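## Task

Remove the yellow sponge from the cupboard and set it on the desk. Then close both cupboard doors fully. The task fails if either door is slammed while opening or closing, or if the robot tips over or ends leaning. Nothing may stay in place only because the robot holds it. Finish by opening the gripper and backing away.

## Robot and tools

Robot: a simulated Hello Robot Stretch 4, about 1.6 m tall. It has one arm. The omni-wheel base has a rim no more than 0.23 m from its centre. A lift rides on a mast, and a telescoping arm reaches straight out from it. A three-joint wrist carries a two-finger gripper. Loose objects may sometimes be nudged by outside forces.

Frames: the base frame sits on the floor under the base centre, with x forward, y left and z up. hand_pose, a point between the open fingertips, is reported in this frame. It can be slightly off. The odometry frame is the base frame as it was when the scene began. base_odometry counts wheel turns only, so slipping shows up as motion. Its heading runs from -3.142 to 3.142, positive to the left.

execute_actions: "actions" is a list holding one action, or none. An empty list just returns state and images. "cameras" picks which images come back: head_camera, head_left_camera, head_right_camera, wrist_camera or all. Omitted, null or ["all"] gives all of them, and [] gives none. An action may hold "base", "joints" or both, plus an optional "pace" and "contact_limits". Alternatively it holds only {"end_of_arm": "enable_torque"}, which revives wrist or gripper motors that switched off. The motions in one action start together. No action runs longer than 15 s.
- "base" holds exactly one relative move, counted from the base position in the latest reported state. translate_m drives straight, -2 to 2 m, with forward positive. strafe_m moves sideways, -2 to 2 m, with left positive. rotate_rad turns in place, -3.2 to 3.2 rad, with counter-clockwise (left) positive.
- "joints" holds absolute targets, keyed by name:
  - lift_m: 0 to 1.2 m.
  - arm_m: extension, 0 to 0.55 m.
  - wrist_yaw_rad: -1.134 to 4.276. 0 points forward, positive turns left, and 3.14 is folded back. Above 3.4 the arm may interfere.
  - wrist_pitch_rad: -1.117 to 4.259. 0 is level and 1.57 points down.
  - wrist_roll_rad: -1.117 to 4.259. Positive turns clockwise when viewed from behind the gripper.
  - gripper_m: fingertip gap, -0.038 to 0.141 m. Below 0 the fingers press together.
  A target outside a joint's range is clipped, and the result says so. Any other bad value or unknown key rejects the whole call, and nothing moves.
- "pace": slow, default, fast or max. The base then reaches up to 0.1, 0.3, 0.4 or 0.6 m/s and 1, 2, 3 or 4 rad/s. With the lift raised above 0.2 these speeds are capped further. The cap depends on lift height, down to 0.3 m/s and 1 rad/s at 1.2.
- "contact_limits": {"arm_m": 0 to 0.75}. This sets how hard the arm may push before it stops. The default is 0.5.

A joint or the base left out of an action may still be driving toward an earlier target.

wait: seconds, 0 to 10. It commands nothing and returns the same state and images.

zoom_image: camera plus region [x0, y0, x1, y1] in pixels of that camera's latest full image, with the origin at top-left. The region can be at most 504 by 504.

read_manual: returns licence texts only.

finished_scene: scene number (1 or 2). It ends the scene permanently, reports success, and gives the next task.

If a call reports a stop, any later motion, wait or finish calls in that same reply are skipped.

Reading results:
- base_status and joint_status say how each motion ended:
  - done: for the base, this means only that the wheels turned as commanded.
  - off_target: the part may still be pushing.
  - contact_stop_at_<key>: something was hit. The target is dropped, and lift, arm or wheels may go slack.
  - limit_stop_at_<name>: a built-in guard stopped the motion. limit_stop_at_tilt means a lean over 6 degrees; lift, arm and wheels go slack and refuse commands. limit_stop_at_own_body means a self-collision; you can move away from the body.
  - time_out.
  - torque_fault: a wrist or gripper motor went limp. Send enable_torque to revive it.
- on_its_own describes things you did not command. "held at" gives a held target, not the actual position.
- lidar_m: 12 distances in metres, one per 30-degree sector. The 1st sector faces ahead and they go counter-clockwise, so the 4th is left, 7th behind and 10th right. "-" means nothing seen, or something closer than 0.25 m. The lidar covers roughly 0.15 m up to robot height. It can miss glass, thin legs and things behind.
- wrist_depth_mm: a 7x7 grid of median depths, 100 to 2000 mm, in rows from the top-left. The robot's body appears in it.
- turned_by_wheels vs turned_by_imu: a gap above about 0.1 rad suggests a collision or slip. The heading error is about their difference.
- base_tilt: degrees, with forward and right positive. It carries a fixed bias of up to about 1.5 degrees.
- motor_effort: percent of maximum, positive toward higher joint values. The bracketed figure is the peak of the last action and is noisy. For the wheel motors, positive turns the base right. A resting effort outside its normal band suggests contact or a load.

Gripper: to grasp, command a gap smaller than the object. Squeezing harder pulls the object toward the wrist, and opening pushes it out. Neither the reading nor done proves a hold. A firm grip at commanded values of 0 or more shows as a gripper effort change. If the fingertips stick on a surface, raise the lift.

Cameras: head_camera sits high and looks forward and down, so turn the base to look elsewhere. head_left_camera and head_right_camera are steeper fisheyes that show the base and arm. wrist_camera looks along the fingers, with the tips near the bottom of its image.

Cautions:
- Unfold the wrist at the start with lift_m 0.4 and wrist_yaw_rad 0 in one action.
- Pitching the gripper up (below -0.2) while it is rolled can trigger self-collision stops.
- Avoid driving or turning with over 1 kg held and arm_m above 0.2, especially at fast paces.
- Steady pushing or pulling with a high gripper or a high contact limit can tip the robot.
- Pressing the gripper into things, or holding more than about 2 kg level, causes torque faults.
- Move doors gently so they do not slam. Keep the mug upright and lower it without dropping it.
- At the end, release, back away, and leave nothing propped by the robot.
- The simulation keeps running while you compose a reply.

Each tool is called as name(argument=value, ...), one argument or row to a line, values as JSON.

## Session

execute_actions(
  actions=[],
)

Scene clock: 0.00 s.
base_odometry: x=+0.000 y=+0.000 heading=+0.000 (m, m, rad; odometry frame)
turned_by_wheels: +0.000 (rad since the last result)
turned_by_imu: +0.000 (rad since the last result)
base_tilt: forward=+0.0 right=-0.5 (deg)
lidar_m: 1.57 2.17 2.21 2.64 1.92 2.42 2.79 1.71 1.75 1.45 1.30 1.28
base_status: not commanded
joint_positions: lift_m=+0.198 arm_m=+0.002 wrist_yaw_rad=+3.063 wrist_pitch_rad=+0.021 wrist_roll_rad=-0.017 gripper_m=+0.057
joint_status: not commanded
motor_effort: lift_m=+20 arm_m=+0 wrist_yaw_rad=+1 wrist_pitch_rad=-6 wrist_roll_rad=+0 gripper_m=-3 wheel_0=+0 wheel_1=+0 wheel_2=+0 (%)
hand_pose: x=-0.1077 y=+0.1099 z=+0.3706 quat_wxyz=(+0.039, -0.011, -0.008, +0.999) (m; base frame)
wrist_depth_mm: 139 142 - - - - - / 107 140 - - - - - / 109 140 - - - - - / 118 139 - - - - - / 137 - - - - - - / 1661 1708 1430 1808 1618 1863 1863 / 1078 1098 976 1138 193 1160 1160
pictures: head_camera, head_left_camera, head_right_camera, wrist_camera
Images, in order (width x height): head_camera 420x560, head_left_camera 420x672, head_right_camera 420x672, wrist_camera 616x392.

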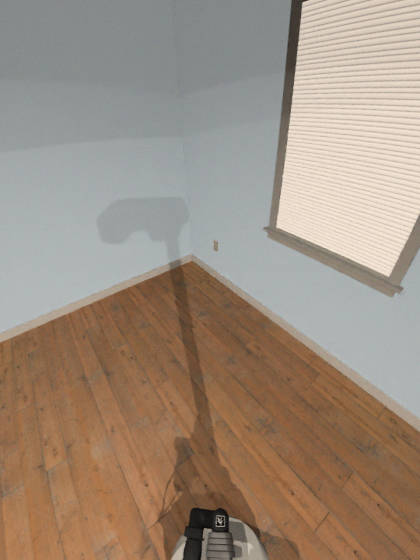

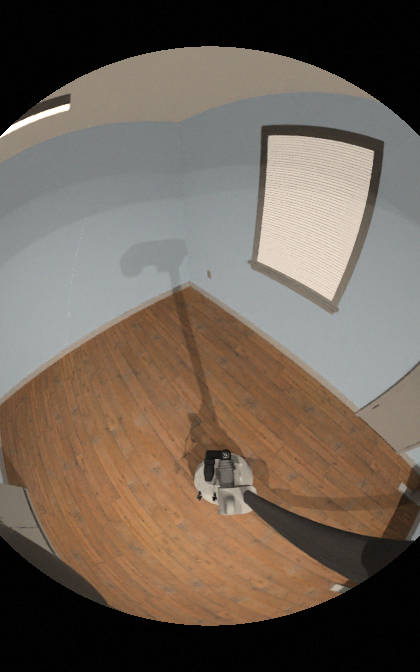

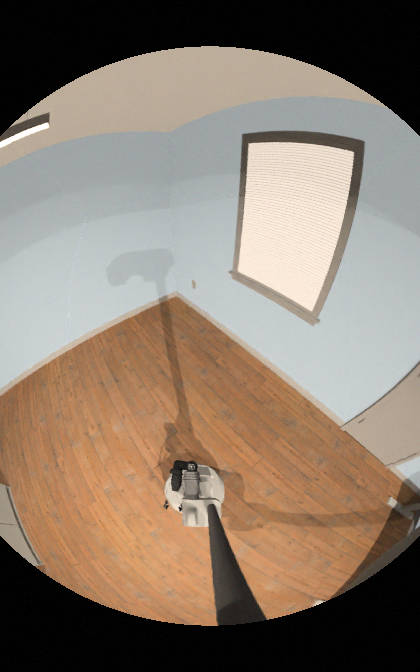

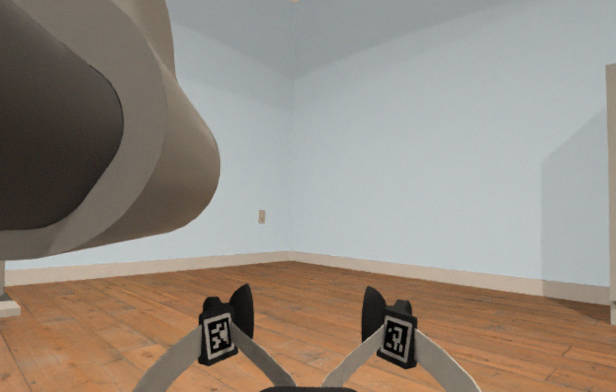

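zoom_image(
  camera="head_left_camera",
  region=[0, 440, 140, 620],
)

Region (0, 440, 140, 620) of head_left_camera's 420x672 image, scaled by 2.800, with more detail than that image has.

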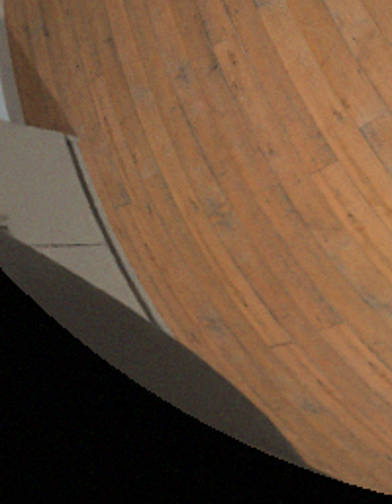

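execute_actions(
  actions=[
    {"base":{"rotate_rad":2.0},"pace":"max"},
  ],
  cameras=["head_camera","head_left_camera"],
)

Scene clock: 17.40 s.
base_odometry: x=+0.000 y=+0.000 heading=+2.000 (m, m, rad; odometry frame)
turned_by_wheels: +2.000 (rad since the last result)
turned_by_imu: +2.000 (rad since the last result)
base_tilt: forward=+0.0 right=-0.4 (deg)
lidar_m: 1.93 1.93 2.84 1.72 1.74 1.49 1.31 1.30 1.54 2.18 2.18 2.57
base_status: done
joint_positions: lift_m=+0.198 arm_m=+0.002 wrist_yaw_rad=+3.063 wrist_pitch_rad=+0.021 wrist_roll_rad=-0.017 gripper_m=+0.057
joint_status: not commanded
motor_effort: lift_m=+20(20) arm_m=+0(0) wrist_yaw_rad=-1(1) wrist_pitch_rad=-6(5) wrist_roll_rad=+0(0) gripper_m=-4(3) wheel_0=+1(10) wheel_1=+2(10) wheel_2=+2(12) (%)
hand_pose: x=-0.1077 y=+0.1099 z=+0.3706 quat_wxyz=(+0.039, -0.011, -0.008, +0.999) (m; base frame)
wrist_depth_mm: 139 142 1499 1576 1708 1863 - / 107 141 1499 1576 1708 1808 - / 109 140 1464 1576 1708 1863 - / 118 140 1430 1576 1661 1808 - / 137 1336 1464 1537 1661 1808 - / 1281 1336 1366 1537 1618 1808 1863 / 1078 1098 976 1118 193 1138 1160
pictures: head_camera, head_left_camera
Images, in order (width x height): head_camera 420x560, head_left_camera 420x672.

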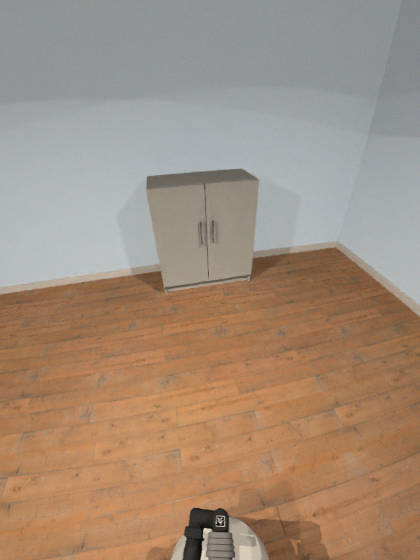

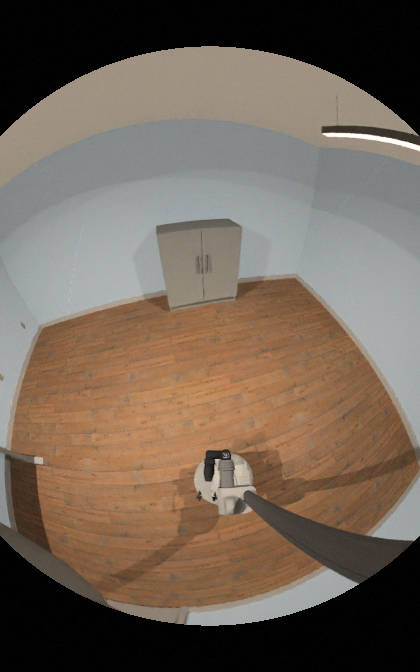

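zoom_image(
  camera="head_camera",
  region=[135, 160, 275, 300],
)

Region (135, 160, 275, 300) of head_camera's 420x560 image, scaled by 3.600, with more detail than that image has.

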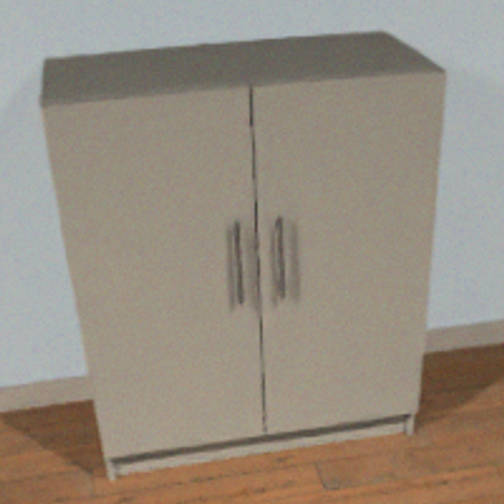

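execute_actions(
  actions=[
    {"base":{"translate_m":1.066},"joints":{"lift_m":0.46,"wrist_yaw_rad":0,"arm_m":0.25,"gripper_m":0.05,"wrist_pitch_rad":0.0,"wrist_roll_rad":0.0},"pace":"max"},
  ],
  cameras=["wrist_camera"],
)

execute_actions(
  actions=[
    {"base":{"rotate_rad":0.227},"pace":"max"},
  ],
  cameras=["wrist_camera","head_camera"],
)

Scene clock: 57.77 s.
base_odometry: x=-0.444 y=+0.969 heading=+2.000 (m, m, rad; odometry frame)
turned_by_wheels: +0.000 (rad since the last result)
turned_by_imu: +0.000 (rad since the last result)
base_tilt: forward=+0.0 right=-0.4 (deg)
lidar_m: 0.86 0.90 1.63 2.78 2.12 2.35 2.34 2.32 2.21 1.93 1.93 1.03
base_status: done
joint_positions: lift_m=+0.460 arm_m=+0.249 wrist_yaw_rad=+0.000 wrist_pitch_rad=+0.002 wrist_roll_rad=+0.000 gripper_m=+0.050
joint_status: all done
motor_effort: lift_m=+22(30) arm_m=+6(7) wrist_yaw_rad=+0(8) wrist_pitch_rad=-4(6) wrist_roll_rad=+0(1) gripper_m=-4(2) wheel_0=+0(9) wheel_1=+0(5) wheel_2=+0(14) (%)
hand_pose: x=+0.7084 y=-0.0873 z=+0.6375 quat_wxyz=(+1.000, +0.000, +0.001, +0.000) (m; base frame)
wrist_depth_mm: 430 452 480 508 539 1138 1229 / 427 452 469 500 535 1138 1229 / 424 449 469 500 530 1138 1205 / 421 439 469 500 525 1098 1182 / 415 436 466 492 517 1098 1182 / 410 433 449 488 512 1078 1160 / 410 427 208 480 208 1098 1160
pictures: wrist_camera
Images, in order (width x height): wrist_camera 616x392.

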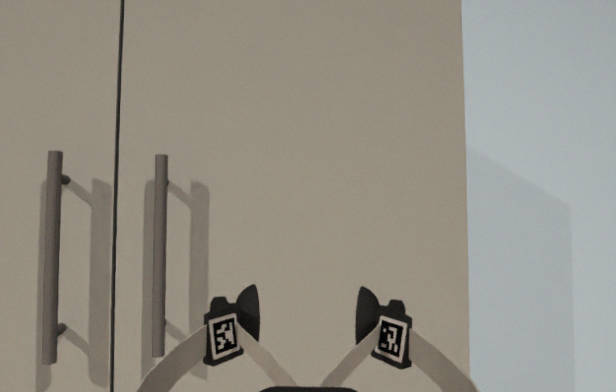

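Scene clock: 58.63 s.
base_odometry: x=-0.444 y=+0.969 heading=+2.228 (m, m, rad; odometry frame)
turned_by_wheels: +0.227 (rad since the last result)
turned_by_imu: +0.227 (rad since the last result)
base_tilt: forward=+0.1 right=-0.4 (deg)
lidar_m: 0.88 0.93 1.94 2.77 2.10 2.46 2.34 2.47 2.01 1.93 1.98 0.93
base_status: done
joint_positions: lift_m=+0.460 arm_m=+0.249 wrist_yaw_rad=+0.000 wrist_pitch_rad=+0.002 wrist_roll_rad=+0.000 gripper_m=+0.050
joint_status: not commanded
motor_effort: lift_m=+22(22) arm_m=+6(6) wrist_yaw_rad=-1(2) wrist_pitch_rad=-4(4) wrist_roll_rad=+0(1) gripper_m=-3(4) wheel_0=+1(4) wheel_1=+0(8) wheel_2=+1(8) (%)
hand_pose: x=+0.7084 y=-0.0873 z=+0.6375 quat_wxyz=(+1.000, +0.000, +0.001, +0.000) (m; base frame)
wrist_depth_mm: 449 452 452 455 462 462 466 / 445 449 452 455 455 459 459 / 442 445 449 452 452 459 459 / 439 439 439 445 445 452 452 / 436 436 439 442 445 445 445 / 433 436 433 436 442 442 445 / 430 433 208 433 208 439 442
pictures: head_camera, wrist_camera
Images, in order (width x height): head_camera 420x560, wrist_camera 616x392.

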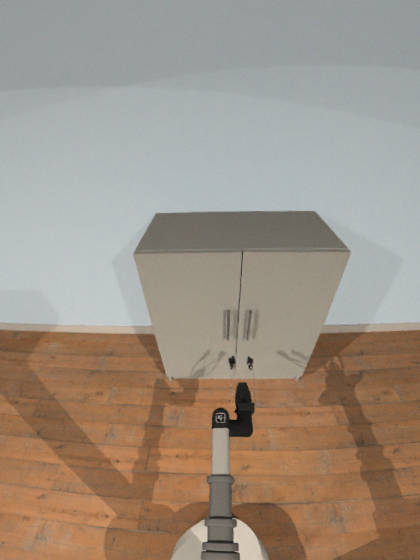

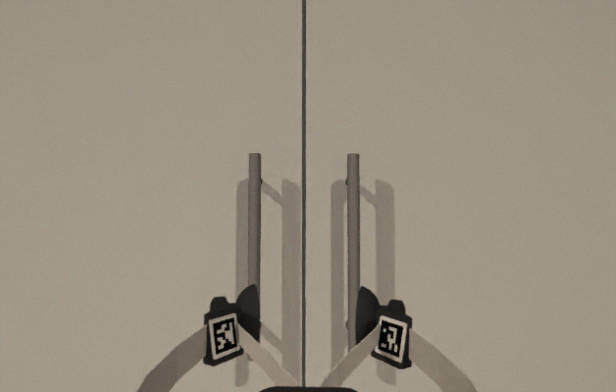

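execute_actions(
  actions=[
    {"base":{"strafe_m":-0.054},"joints":{"arm_m":0.442,"gripper_m":0.04},"pace":"fast","contact_limits":{"arm_m":0.25}},
  ],
  cameras=["wrist_camera","head_camera"],
)

Scene clock: 70.10 s.
base_odometry: x=-0.401 y=+1.002 heading=+2.227 (m, m, rad; odometry frame)
turned_by_wheels: +0.000 (rad since the last result)
turned_by_imu: +0.000 (rad since the last result)
base_tilt: forward=+0.1 right=-0.4 (deg)
lidar_m: 0.86 0.95 1.94 2.78 2.15 2.47 2.34 2.46 1.98 1.87 1.95 0.94
base_status: done
joint_positions: lift_m=+0.460 arm_m=+0.441 wrist_yaw_rad=+0.000 wrist_pitch_rad=+0.002 wrist_roll_rad=+0.000 gripper_m=+0.040
joint_status: all done
motor_effort: lift_m=+22(22) arm_m=+6(8) wrist_yaw_rad=+0(0) wrist_pitch_rad=-4(5) wrist_roll_rad=+0(0) gripper_m=-4(5) wheel_0=-1(10) wheel_1=-1(9) wheel_2=+1(1) (%)
contact_limits: arm_m 0.25
hand_pose: x=+0.9003 y=-0.0874 z=+0.6375 quat_wxyz=(+1.000, +0.000, +0.001, +0.000) (m; base frame)
wrist_depth_mm: 256 256 258 259 260 262 264 / 253 254 256 257 257 260 260 / 252 252 254 254 256 258 258 / 249 250 252 253 255 256 257 / 247 249 250 251 253 253 254 / 246 246 248 249 250 252 253 / 243 243 244 211 185 250 250
pictures: head_camera, wrist_camera
Images, in order (width x height): head_camera 420x560, wrist_camera 616x392.

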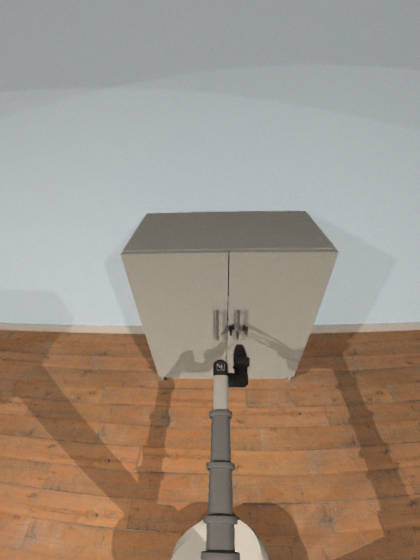

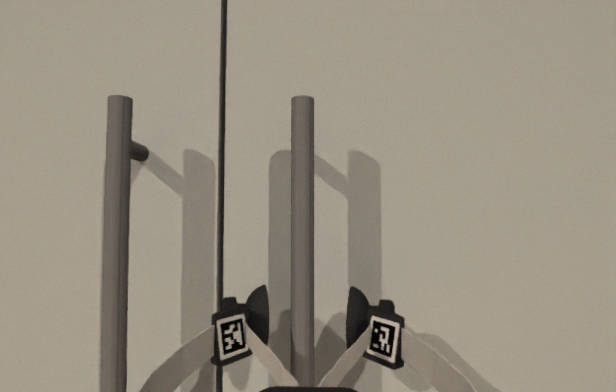

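execute_actions(
  actions=[
    {"joints":{"gripper_m":-0.012}},
  ],
  cameras=["wrist_camera"],
)

Scene clock: 73.53 s.
base_odometry: x=-0.401 y=+1.002 heading=+2.228 (m, m, rad; odometry frame)
turned_by_wheels: +0.000 (rad since the last result)
turned_by_imu: +0.001 (rad since the last result)
base_tilt: forward=+0.0 right=-0.4 (deg)
lidar_m: 0.87 0.93 1.93 2.80 2.17 2.43 2.34 2.45 1.95 1.87 1.94 0.93
base_status: not commanded
joint_positions: lift_m=+0.460 arm_m=+0.442 wrist_yaw_rad=+0.005 wrist_pitch_rad=+0.002 wrist_roll_rad=+0.000 gripper_m=-0.011
joint_status: all done
on_its_own: wrist_yaw_rad is at rest, and its effort (-16) is outside its rest range (-13 to +13)
motor_effort: lift_m=+22(22) arm_m=+3(6) wrist_yaw_rad=-16(14) wrist_pitch_rad=-5(5) wrist_roll_rad=+0(0) gripper_m=-19(17) wheel_0=+0(1) wheel_1=+0(1) wheel_2=+4(4) (%)
hand_pose: x=+0.9013 y=-0.0860 z=+0.6374 quat_wxyz=(+1.000, +0.000, +0.001, +0.002) (m; base frame)
wrist_depth_mm: 253 255 255 255 257 258 259 / 251 253 253 254 255 257 257 / 249 251 251 252 253 253 255 / 248 248 249 250 251 252 254 / 246 246 247 247 249 250 251 / 244 244 246 206 247 248 249 / 242 207 179 211 178 247 247
pictures: wrist_camera
Images, in order (width x height): wrist_camera 616x392.

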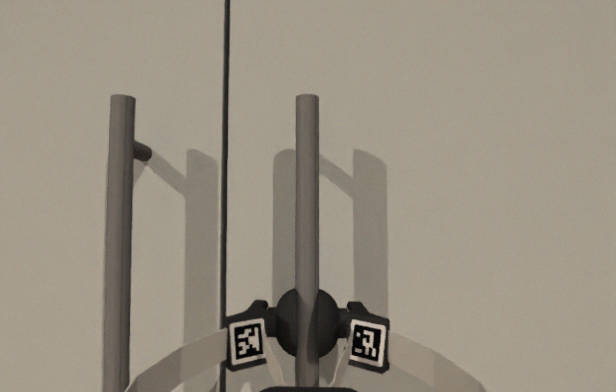

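execute_actions(
  actions=[
    {"base":{"strafe_m":-0.038},"joints":{"arm_m":0.308}},
  ],
  cameras=["wrist_camera","head_camera"],
)

Scene clock: 78.90 s.
base_odometry: x=-0.371 y=+1.025 heading=+2.228 (m, m, rad; odometry frame)
turned_by_wheels: +0.000 (rad since the last result)
turned_by_imu: +0.001 (rad since the last result)
base_tilt: forward=+0.0 right=-0.4 (deg)
lidar_m: 0.73 0.82 1.96 2.78 2.18 2.46 2.34 2.46 1.92 1.83 1.91 0.84
base_status: done
joint_positions: lift_m=+0.460 arm_m=+0.309 wrist_yaw_rad=-0.001 wrist_pitch_rad=+0.002 wrist_roll_rad=+0.000 gripper_m=-0.012
joint_status: all done
motor_effort: lift_m=+22(22) arm_m=-7(11) wrist_yaw_rad=+2(51) wrist_pitch_rad=-5(6) wrist_roll_rad=+1(0) gripper_m=-15(20) wheel_0=+1(14) wheel_1=+0(4) wheel_2=+0(12) (%)
hand_pose: x=+0.7685 y=-0.0877 z=+0.6375 quat_wxyz=(+1.000, +0.000, +0.001, +0.000) (m; base frame)
wrist_depth_mm: 210 723 242 257 282 315 351 / 208 831 238 254 279 310 345 / 207 820 237 249 277 307 342 / 206 488 236 247 274 306 340 / 204 831 234 243 272 303 334 / 203 809 229 206 272 300 330 / 202 768 181 208 178 297 329
pictures: head_camera, wrist_camera
Images, in order (width x height): head_camera 420x560, wrist_camera 616x392.

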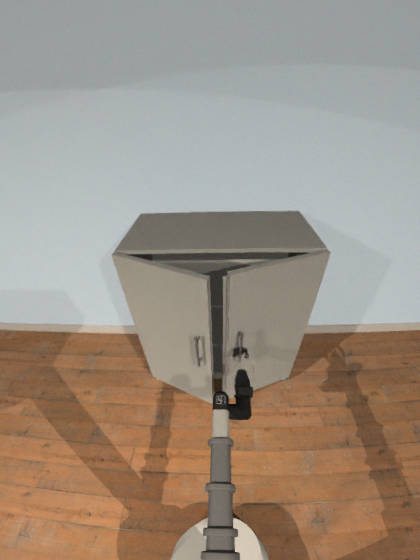

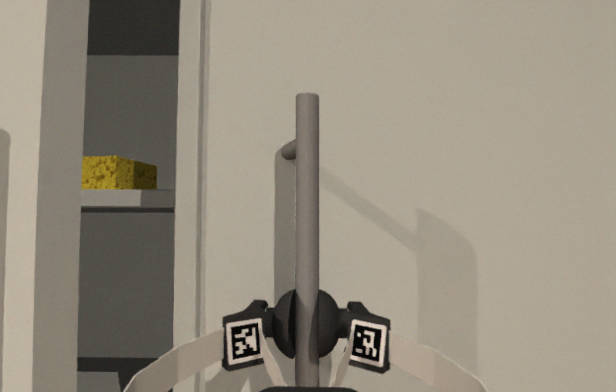

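execute_actions(
  actions=[
    {"base":{"strafe_m":0.041},"joints":{"arm_m":0.446},"contact_limits":{"arm_m":0.3}},
  ],
  cameras=["wrist_camera","head_camera"],
)

Scene clock: 146.70 s.
base_odometry: x=-0.404 y=+1.000 heading=+2.228 (m, m, rad; odometry frame)
turned_by_wheels: +0.000 (rad since the last result)
turned_by_imu: +0.000 (rad since the last result)
base_tilt: forward=+0.0 right=-0.4 (deg)
lidar_m: 0.69 0.86 1.94 2.81 2.17 2.46 2.35 2.44 1.98 1.86 1.96 0.95
base_status: done
joint_positions: lift_m=+0.460 arm_m=+0.445 wrist_yaw_rad=+0.001 wrist_pitch_rad=+0.002 wrist_roll_rad=+0.000 gripper_m=-0.012
joint_status: all done
motor_effort: lift_m=+22(22) arm_m=+5(7) wrist_yaw_rad=-3(28) wrist_pitch_rad=-4(5) wrist_roll_rad=+0(0) gripper_m=-17(16) wheel_0=-1(11) wheel_1=-1(9) wheel_2=+1(4) (%)
contact_limits: arm_m 0.3
hand_pose: x=+0.9047 y=-0.0871 z=+0.6375 quat_wxyz=(+1.000, +0.000, +0.001, +0.001) (m; base frame)
wrist_depth_mm: 683 707 281 254 257 256 258 / 699 707 278 252 254 254 256 / 661 699 276 250 252 252 254 / 347 402 273 248 249 251 252 / 683 683 272 246 248 249 249 / 668 676 268 207 246 246 248 / 668 676 179 206 181 245 245
pictures: head_camera, wrist_camera
Images, in order (width x height): head_camera 420x560, wrist_camera 616x392.

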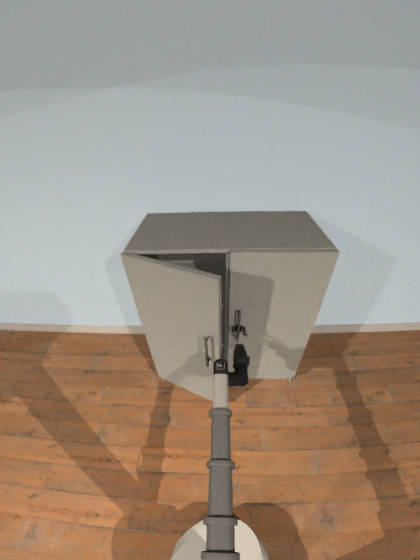

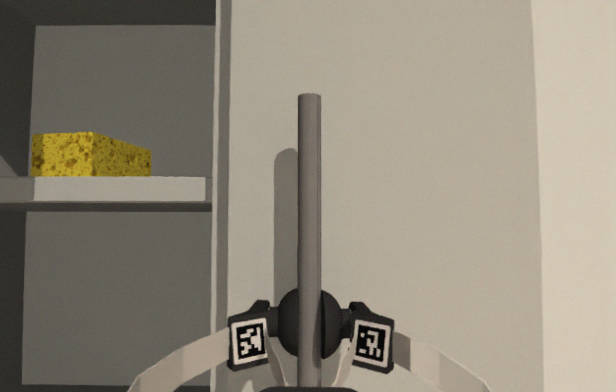

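execute_actions(
  actions=[
    {"joints":{"gripper_m":0.022}},
  ],
  cameras=[],
)

execute_actions(
  actions=[
    {"joints":{"arm_m":0.375},"pace":"max"},
  ],
  cameras=["wrist_camera","head_camera","head_right_camera"],
)

Scene clock: 175.03 s.
base_odometry: x=-0.404 y=+1.000 heading=+2.228 (m, m, rad; odometry frame)
turned_by_wheels: +0.000 (rad since the last result)
turned_by_imu: +0.001 (rad since the last result)
base_tilt: forward=+0.1 right=-0.5 (deg)
lidar_m: 0.71 0.84 1.94 2.80 2.17 2.45 2.34 2.46 1.95 1.88 1.97 0.94
base_status: not commanded
joint_positions: lift_m=+0.460 arm_m=+0.445 wrist_yaw_rad=+0.000 wrist_pitch_rad=+0.002 wrist_roll_rad=+0.000 gripper_m=+0.022
joint_status: all done
motor_effort: lift_m=+22(22) arm_m=+5(5) wrist_yaw_rad=+1(5) wrist_pitch_rad=-4(4) wrist_roll_rad=+0(0) gripper_m=-4(17) wheel_0=-1(2) wheel_1=-1(1) wheel_2=+1(1) (%)
hand_pose: x=+0.9045 y=-0.0876 z=+0.6375 quat_wxyz=(+1.000, +0.000, +0.001, +0.000) (m; base frame)
wrist_depth_mm: 691 707 281 254 255 257 258 / 699 699 278 253 254 256 257 / 661 699 276 250 252 254 254 / 345 402 273 248 250 252 253 / 683 691 271 246 249 249 250 / 676 676 268 210 247 247 249 / 668 676 183 211 184 245 247
pictures: none
No camera images: the call's "cameras" was empty. Leave "cameras" out to get every camera's image.

Scene clock: 175.97 s.
base_odometry: x=-0.404 y=+1.000 heading=+2.228 (m, m, rad; odometry frame)
turned_by_wheels: +0.000 (rad since the last result)
turned_by_imu: +0.000 (rad since the last result)
base_tilt: forward=+0.1 right=-0.5 (deg)
lidar_m: 0.70 0.85 1.96 2.78 2.16 2.46 2.34 2.46 1.96 1.89 1.96 0.94
base_status: not commanded
joint_positions: lift_m=+0.460 arm_m=+0.376 wrist_yaw_rad=+0.000 wrist_pitch_rad=+0.002 wrist_roll_rad=+0.000 gripper_m=+0.022
joint_status: all done
motor_effort: lift_m=+22(22) arm_m=-7(7) wrist_yaw_rad=+1(1) wrist_pitch_rad=-6(5) wrist_roll_rad=+0(0) gripper_m=-5(4) wheel_0=-1(1) wheel_1=-1(1) wheel_2=+1(1) (%)
hand_pose: x=+0.8355 y=-0.0875 z=+0.6375 quat_wxyz=(+1.000, +0.000, +0.001, +0.000) (m; base frame)
wrist_depth_mm: 141 715 640 327 330 329 330 / 139 768 778 322 325 327 329 / 139 759 778 320 322 325 325 / 138 415 364 317 320 322 320 / 138 768 759 315 317 320 320 / 138 750 750 274 315 317 319 / 137 741 183 309 184 314 314
pictures: head_camera, head_right_camera, wrist_camera
Images, in order (width x height): head_camera 420x560, head_right_camera 420x672, wrist_camera 616x392.

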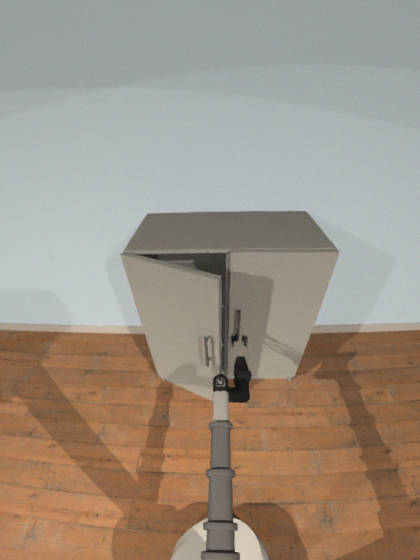

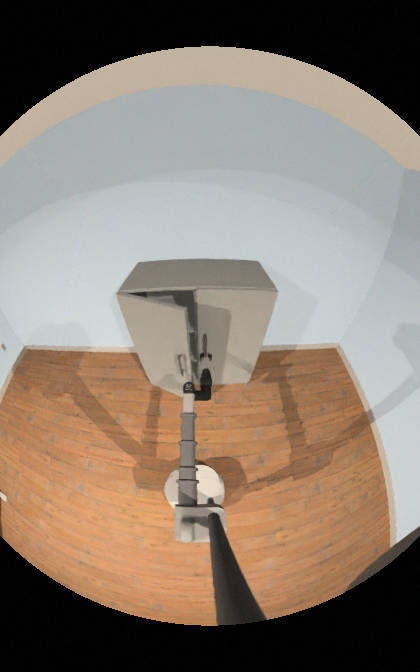

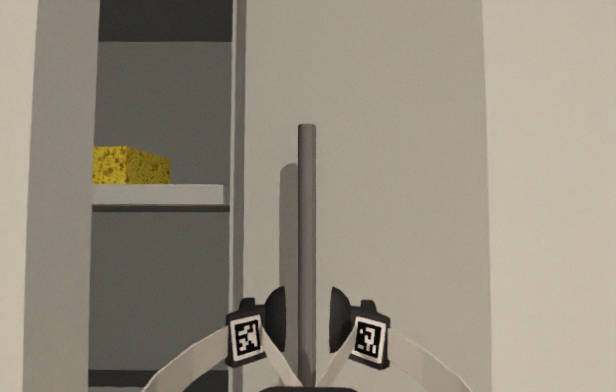

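execute_actions(
  actions=[
    {"base":{"strafe_m":-0.12},"joints":{"wrist_yaw_rad":0.9,"lift_m":0.57},"pace":"max"},
  ],
  cameras=["wrist_camera","head_camera","head_right_camera"],
)

Scene clock: 210.87 s.
base_odometry: x=-0.309 y=+1.074 heading=+2.228 (m, m, rad; odometry frame)
turned_by_wheels: +0.000 (rad since the last result)
turned_by_imu: +0.000 (rad since the last result)
base_tilt: forward=+0.0 right=-0.4 (deg)
lidar_m: 0.87 0.60 1.95 2.79 2.28 2.45 2.33 2.44 1.85 1.76 1.84 0.94
base_status: done
joint_positions: lift_m=+0.570 arm_m=+0.376 wrist_yaw_rad=+0.900 wrist_pitch_rad=+0.002 wrist_roll_rad=+0.000 gripper_m=+0.022
joint_status: all done
motor_effort: lift_m=+22(34) arm_m=-5(6) wrist_yaw_rad=+2(40) wrist_pitch_rad=-5(13) wrist_roll_rad=+0(1) gripper_m=-3(5) wheel_0=+0(8) wheel_1=-1(13) wheel_2=+0(6) (%)
hand_pose: x=+0.7948 y=+0.1716 z=+0.7474 quat_wxyz=(+0.901, -0.001, +0.001, +0.435) (m; base frame)
wrist_depth_mm: 347 433 1499 530 496 496 257 / 347 430 580 654 707 699 256 / 347 430 574 691 820 732 255 / 345 430 569 683 820 732 266 / 343 427 569 661 759 668 397 / 343 421 517 462 392 342 272 / 340 407 184 654 183 699 271
pictures: head_camera, head_right_camera, wrist_camera
Images, in order (width x height): head_camera 420x560, head_right_camera 420x672, wrist_camera 616x392.

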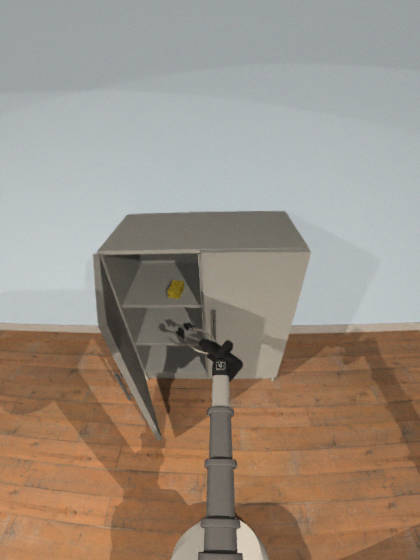

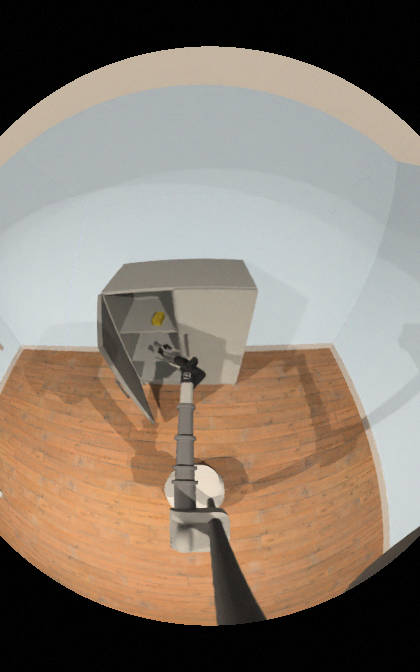

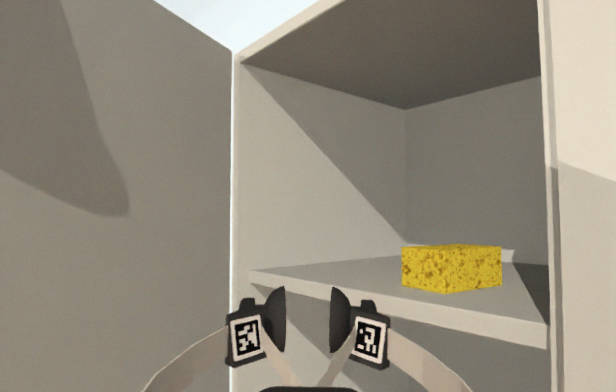

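execute_actions(
  actions=[],
)

Scene clock: 222.63 s.
base_odometry: x=-0.309 y=+1.074 heading=+2.228 (m, m, rad; odometry frame)
turned_by_wheels: +0.000 (rad since the last result)
turned_by_imu: +0.000 (rad since the last result)
base_tilt: forward=+0.0 right=-0.4 (deg)
lidar_m: 0.89 0.60 1.93 2.78 2.28 2.47 2.34 2.46 1.84 1.75 1.83 0.92
base_status: done
joint_positions: lift_m=+0.570 arm_m=+0.376 wrist_yaw_rad=+0.900 wrist_pitch_rad=+0.002 wrist_roll_rad=+0.000 gripper_m=+0.022
joint_status: all done
motor_effort: lift_m=+23(34) arm_m=-6(6) wrist_yaw_rad=+1(40) wrist_pitch_rad=-6(13) wrist_roll_rad=+1(1) gripper_m=-6(5) wheel_0=+0(8) wheel_1=-1(13) wheel_2=+0(6) (%)
hand_pose: x=+0.7948 y=+0.1716 z=+0.7474 quat_wxyz=(+0.901, -0.001, +0.001, +0.435) (m; base frame)
wrist_depth_mm: 362 445 1499 530 496 496 256 / 359 442 580 647 707 699 256 / 359 442 574 699 820 732 255 / 357 439 580 683 820 732 266 / 357 436 569 661 759 676 402 / 355 433 525 462 392 340 272 / 351 415 183 647 183 699 272
pictures: head_camera, head_left_camera, head_right_camera, wrist_camera
Images, in order (width x height): head_camera 420x560, head_left_camera 420x672, head_right_camera 420x672, wrist_camera 616x392.

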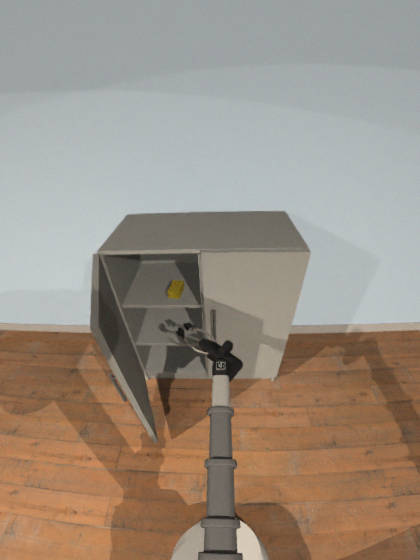

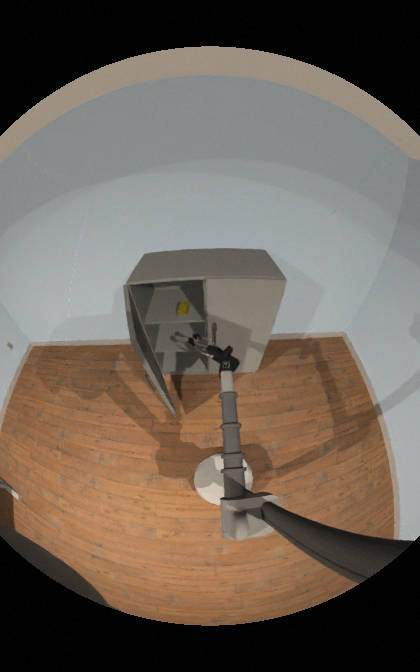

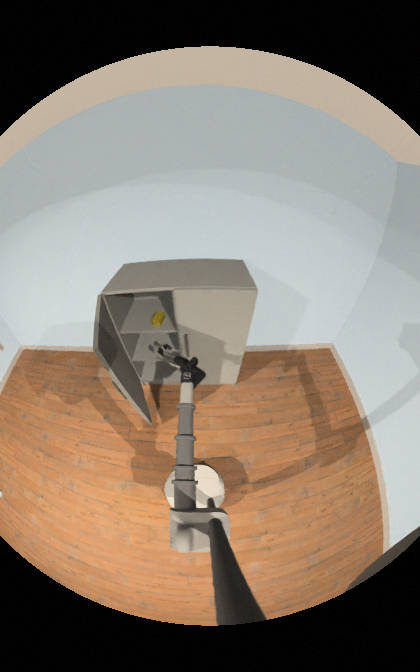

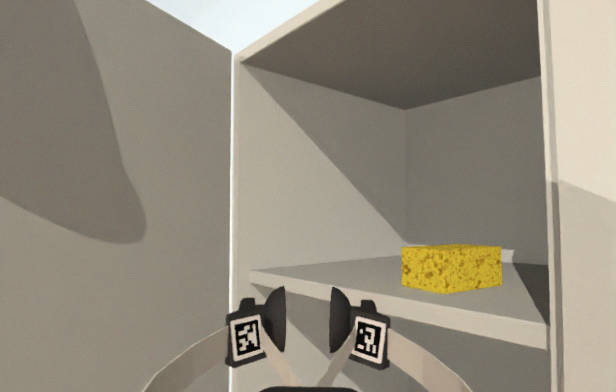

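execute_actions(
  actions=[
    {"base": {"strafe_m": 0.322}, "joints": {"wrist_yaw_rad": 0.12, "gripper_m": 0.125, "lift_m": 0.578}, "pace": "max"},
  ],
)

Scene clock: 285.47 s.
base_odometry: x=-0.564 y=+0.877 heading=+2.228 (m, m, rad; odometry frame)
turned_by_wheels: +0.000 (rad since the last result)
turned_by_imu: +0.002 (rad since the last result)
base_tilt: forward=+0.0 right=-0.5 (deg)
lidar_m: 0.49 1.42 1.96 2.62 1.97 2.44 2.35 2.46 2.17 2.08 1.98 0.92
base_status: done
joint_positions: lift_m=+0.578 arm_m=+0.376 wrist_yaw_rad=+0.120 wrist_pitch_rad=+0.002 wrist_roll_rad=+0.000 gripper_m=+0.125
joint_status: all done
motor_effort: lift_m=+23(20) arm_m=-6(6) wrist_yaw_rad=+0(7) wrist_pitch_rad=-4(6) wrist_roll_rad=+0(1) gripper_m=+0(3) wheel_0=+0(9) wheel_1=+1(9) wheel_2=+0(1) (%)
hand_pose: x=+0.8438 y=-0.0522 z=+0.7554 quat_wxyz=(+0.998, +0.000, +0.001, +0.060) (m; base frame)
wrist_depth_mm: 368 452 480 480 480 477 309 / 366 500 683 683 691 676 301 / 366 504 778 768 750 732 303 / 364 500 768 759 750 723 304 / 362 500 750 750 741 723 304 / 362 375 375 377 377 336 306 / 357 421 715 732 715 707 306
pictures: head_camera, head_left_camera, head_right_camera, wrist_camera
Images, in order (width x height): head_camera 420x560, head_left_camera 420x672, head_right_camera 420x672, wrist_camera 616x392.

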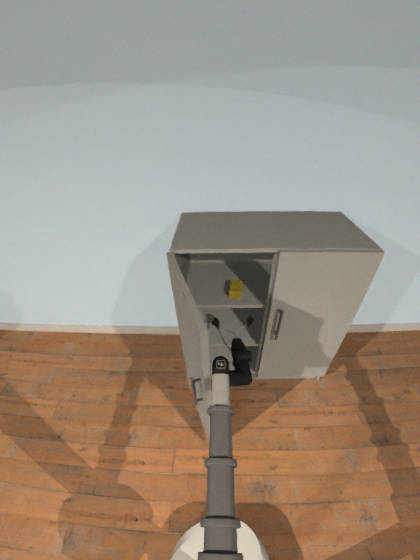

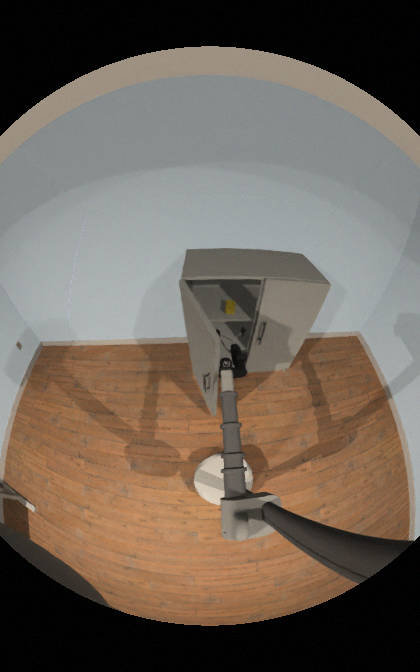

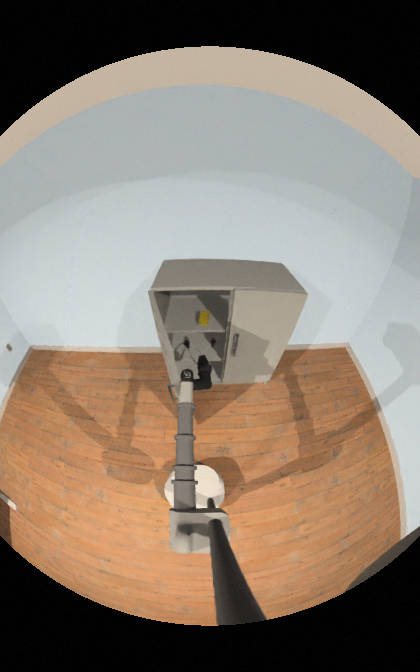

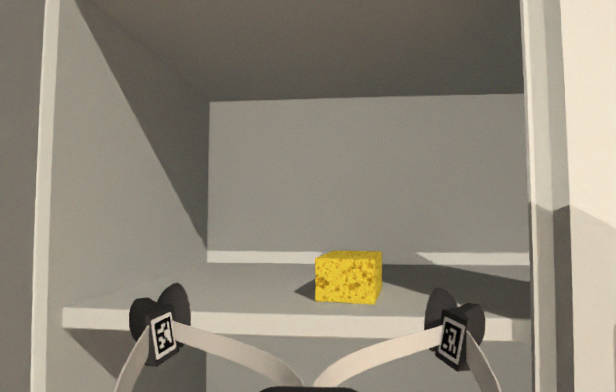

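zoom_image(
  camera="wrist_camera",
  region=[240, 220, 480, 360],
)

zoom_image(
  camera="head_camera",
  region=[150, 240, 310, 450],
)

Region (240, 220, 480, 360) of wrist_camera's 616x392 image, scaled by 2.100; it fills the top 294 rows of this view, and the rest is white.

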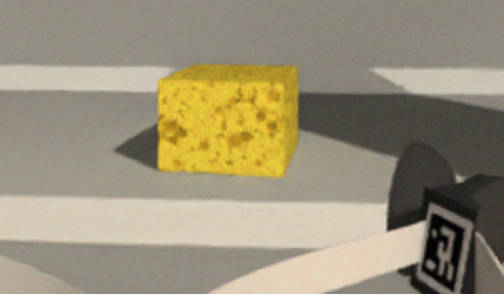

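Region (150, 240, 310, 450) of head_camera's 420x560 image, scaled by 2.400, with more detail than that image has; it fills the left 384 columns of this view, and the rest is white.

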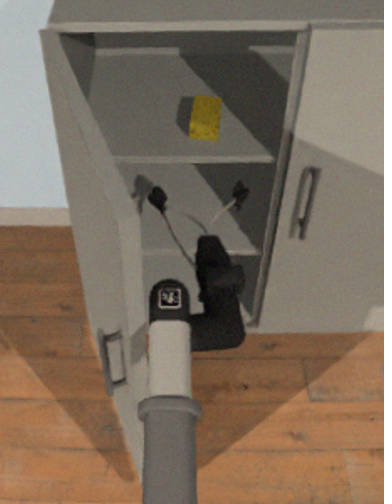

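execute_actions(
  actions=[
    {"base": {"rotate_rad": -0.026}, "joints": {"lift_m": 0.566, "arm_m": 0.41}, "pace": "max"},
  ],
  cameras=["head_camera", "wrist_camera"],
)

Scene clock: 335.83 s.
base_odometry: x=-0.564 y=+0.877 heading=+2.202 (m, m, rad; odometry frame)
turned_by_wheels: -0.026 (rad since the last result)
turned_by_imu: -0.025 (rad since the last result)
base_tilt: forward=+0.1 right=-0.5 (deg)
lidar_m: 0.49 0.93 1.91 2.63 1.97 2.47 2.34 2.41 2.20 2.07 2.01 0.90
base_status: done
joint_positions: lift_m=+0.566 arm_m=+0.409 wrist_yaw_rad=+0.120 wrist_pitch_rad=+0.002 wrist_roll_rad=+0.000 gripper_m=+0.125
joint_status: all done
motor_effort: lift_m=+17(22) arm_m=+6(8) wrist_yaw_rad=+0(3) wrist_pitch_rad=-4(5) wrist_roll_rad=+1(0) gripper_m=+0(1) wheel_0=+1(5) wheel_1=+1(3) wheel_2=+0(6) (%)
hand_pose: x=+0.8767 y=-0.0522 z=+0.7438 quat_wxyz=(+0.998, +0.000, +0.001, +0.060) (m; base frame)
wrist_depth_mm: 392 492 500 504 504 477 272 / 392 559 723 723 723 661 271 / 394 559 741 732 723 715 271 / 394 559 741 732 723 707 270 / 394 521 732 654 707 691 268 / 359 330 327 327 327 307 267 / 392 462 715 707 699 691 266
pictures: head_camera, wrist_camera
Images, in order (width x height): head_camera 420x560, wrist_camera 616x392.

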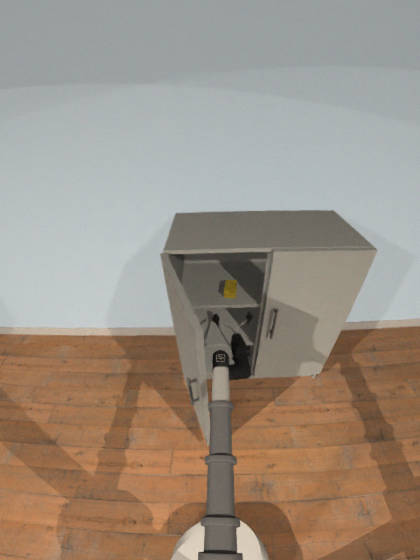

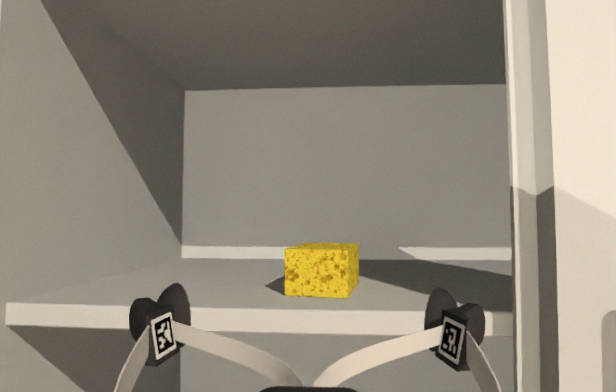

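zoom_image(
  camera="wrist_camera",
  region=[120, 220, 500, 370],
)

Region (120, 220, 500, 370) of wrist_camera's 616x392 image, scaled by 1.326; it fills the top 199 rows of this view, and the rest is white.

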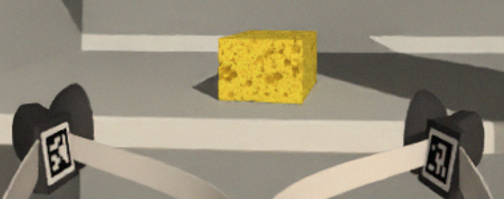

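execute_actions(
  actions=[
    {"base": {"translate_m": 0.056}, "joints": {"lift_m": 0.576, "arm_m": 0.544, "gripper_m": 0.11}, "pace": "max"},
  ],
  cameras=["head_camera", "wrist_camera"],
)

Scene clock: 348.27 s.
base_odometry: x=-0.597 y=+0.922 heading=+2.202 (m, m, rad; odometry frame)
turned_by_wheels: +0.000 (rad since the last result)
turned_by_imu: +0.000 (rad since the last result)
base_tilt: forward=+0.1 right=-0.4 (deg)
lidar_m: 0.43 0.76 1.81 2.63 2.00 2.51 2.41 2.51 2.19 2.07 1.95 0.85
base_status: done
joint_positions: lift_m=+0.576 arm_m=+0.543 wrist_yaw_rad=+0.120 wrist_pitch_rad=+0.002 wrist_roll_rad=+0.000 gripper_m=+0.110
joint_status: all done
motor_effort: lift_m=+22(25) arm_m=+6(6) wrist_yaw_rad=-1(0) wrist_pitch_rad=-5(5) wrist_roll_rad=+0(0) gripper_m=-1(2) wheel_0=-2(8) wheel_1=-2(5) wheel_2=+1(10) (%)
hand_pose: x=+1.0107 y=-0.0522 z=+0.7535 quat_wxyz=(+0.998, +0.000, +0.001, +0.060) (m; base frame)
wrist_depth_mm: 402 484 480 484 488 484 480 / 402 559 559 544 535 525 521 / 404 554 549 539 535 525 517 / 404 549 544 539 530 521 512 / 402 544 539 530 525 517 508 / 359 364 208 186 325 364 362 / 221 195 189 180 195 207 222
pictures: head_camera, wrist_camera
Images, in order (width x height): head_camera 420x560, wrist_camera 616x392.

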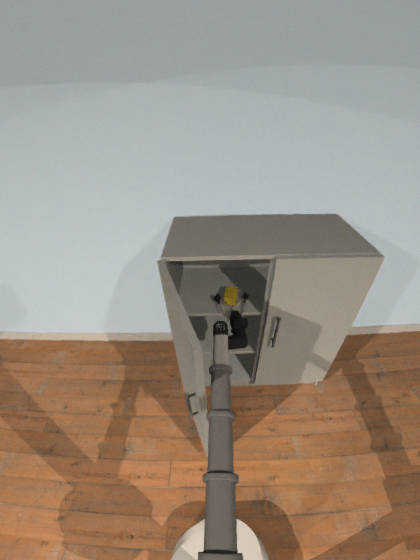

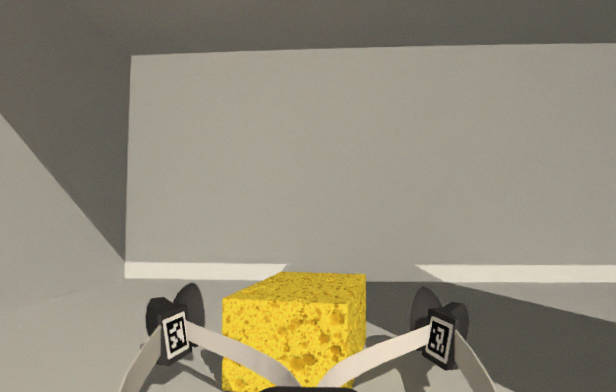

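execute_actions(
  actions=[
    {"joints": {"gripper_m": 0.025}, "pace": "max"},
  ],
  cameras=["wrist_camera"],
)

Scene clock: 354.50 s.
base_odometry: x=-0.597 y=+0.922 heading=+2.202 (m, m, rad; odometry frame)
turned_by_wheels: +0.000 (rad since the last result)
turned_by_imu: +0.001 (rad since the last result)
base_tilt: forward=+0.0 right=-0.4 (deg)
lidar_m: 0.41 0.78 1.82 2.63 1.99 2.50 2.42 2.49 2.19 2.07 1.93 0.87
base_status: not commanded
joint_positions: lift_m=+0.576 arm_m=+0.543 wrist_yaw_rad=+0.120 wrist_pitch_rad=+0.002 wrist_roll_rad=+0.000 gripper_m=+0.025
joint_status: all done
motor_effort: lift_m=+22(22) arm_m=+6(6) wrist_yaw_rad=-1(0) wrist_pitch_rad=-5(5) wrist_roll_rad=+0(0) gripper_m=-20(18) wheel_0=-2(2) wheel_1=-2(2) wheel_2=+1(1) (%)
hand_pose: x=+1.0107 y=-0.0522 z=+0.7535 quat_wxyz=(+0.998, +0.000, +0.001, +0.060) (m; base frame)
wrist_depth_mm: 399 484 484 484 484 484 480 / 402 559 559 549 535 525 517 / 404 549 549 539 535 525 517 / 402 549 544 535 525 521 508 / 399 544 539 530 521 512 508 / 362 366 192 176 216 366 362 / 222 195 177 174 181 208 223
pictures: wrist_camera
Images, in order (width x height): wrist_camera 616x392.

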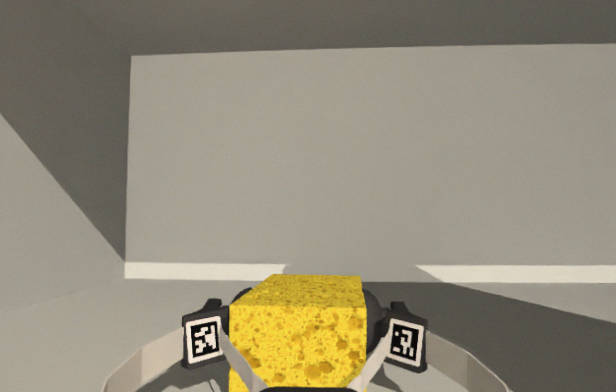

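execute_actions(
  actions=[
    {"base": {"translate_m": -0.135}, "joints": {"lift_m": 0.68, "arm_m": 0.003}, "pace": "max"},
  ],
)

Scene clock: 451.77 s.
base_odometry: x=-0.517 y=+0.813 heading=+2.202 (m, m, rad; odometry frame)
turned_by_wheels: +0.000 (rad since the last result)
turned_by_imu: +0.001 (rad since the last result)
base_tilt: forward=+0.0 right=-0.5 (deg)
lidar_m: 0.56 1.50 2.00 2.61 1.95 2.37 2.26 2.33 2.20 2.08 2.14 1.00
base_status: done
joint_positions: lift_m=+0.680 arm_m=+0.004 wrist_yaw_rad=+0.120 wrist_pitch_rad=+0.002 wrist_roll_rad=+0.000 gripper_m=+0.025
joint_status: all done
motor_effort: lift_m=+23(24) arm_m=-6(6) wrist_yaw_rad=+0(1) wrist_pitch_rad=-5(6) wrist_roll_rad=+0(0) gripper_m=-18(19) wheel_0=+1(8) wheel_1=+1(3) wheel_2=-1(11) (%)
hand_pose: x=+0.4719 y=-0.0523 z=+0.8573 quat_wxyz=(+0.998, +0.000, +0.001, +0.060) (m; base frame)
wrist_depth_mm: 1336 1308 1308 1281 1229 1229 1205 / 1281 1308 1281 1255 1229 1229 1205 / 1336 1281 904 1255 1229 1205 960 / 1308 1281 931 1205 1182 741 732 / 1281 1281 931 1205 1182 741 723 / 1281 1281 193 176 217 723 715 / 1255 1255 177 173 181 715 707
pictures: head_camera, head_left_camera, head_right_camera, wrist_camera
Images, in order (width x height): head_camera 420x560, head_left_camera 420x672, head_right_camera 420x672, wrist_camera 616x392.

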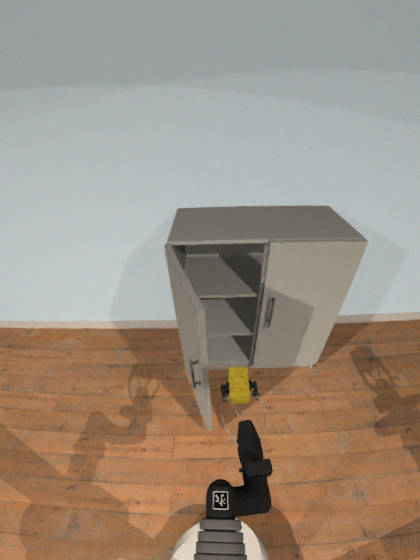

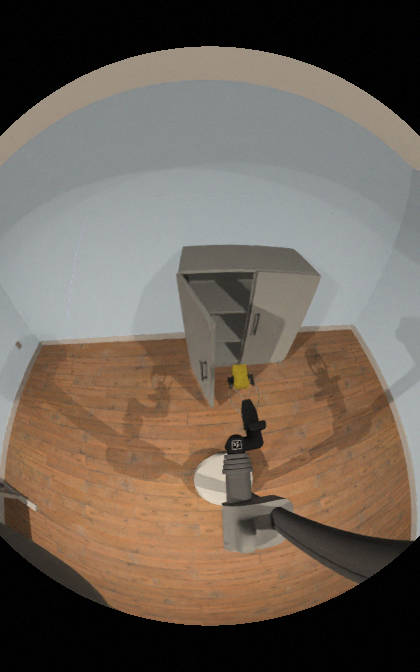

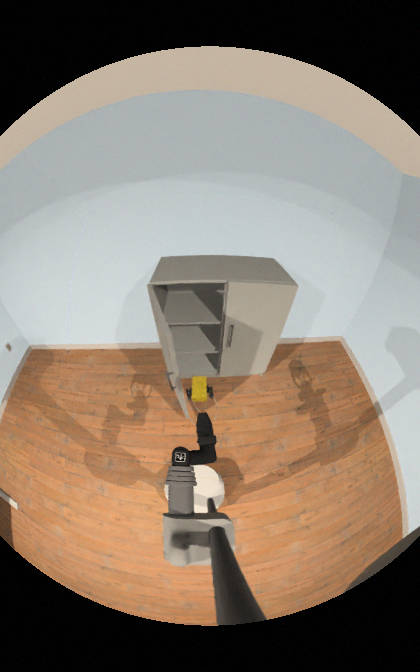

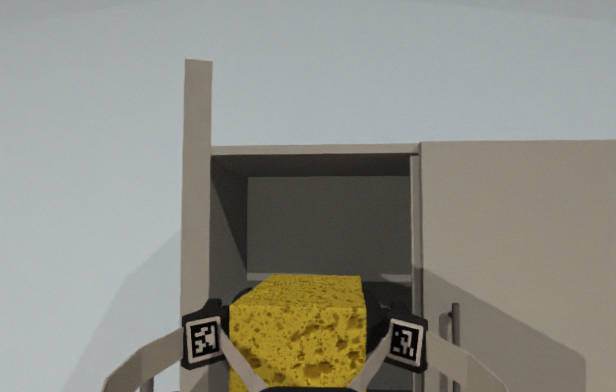

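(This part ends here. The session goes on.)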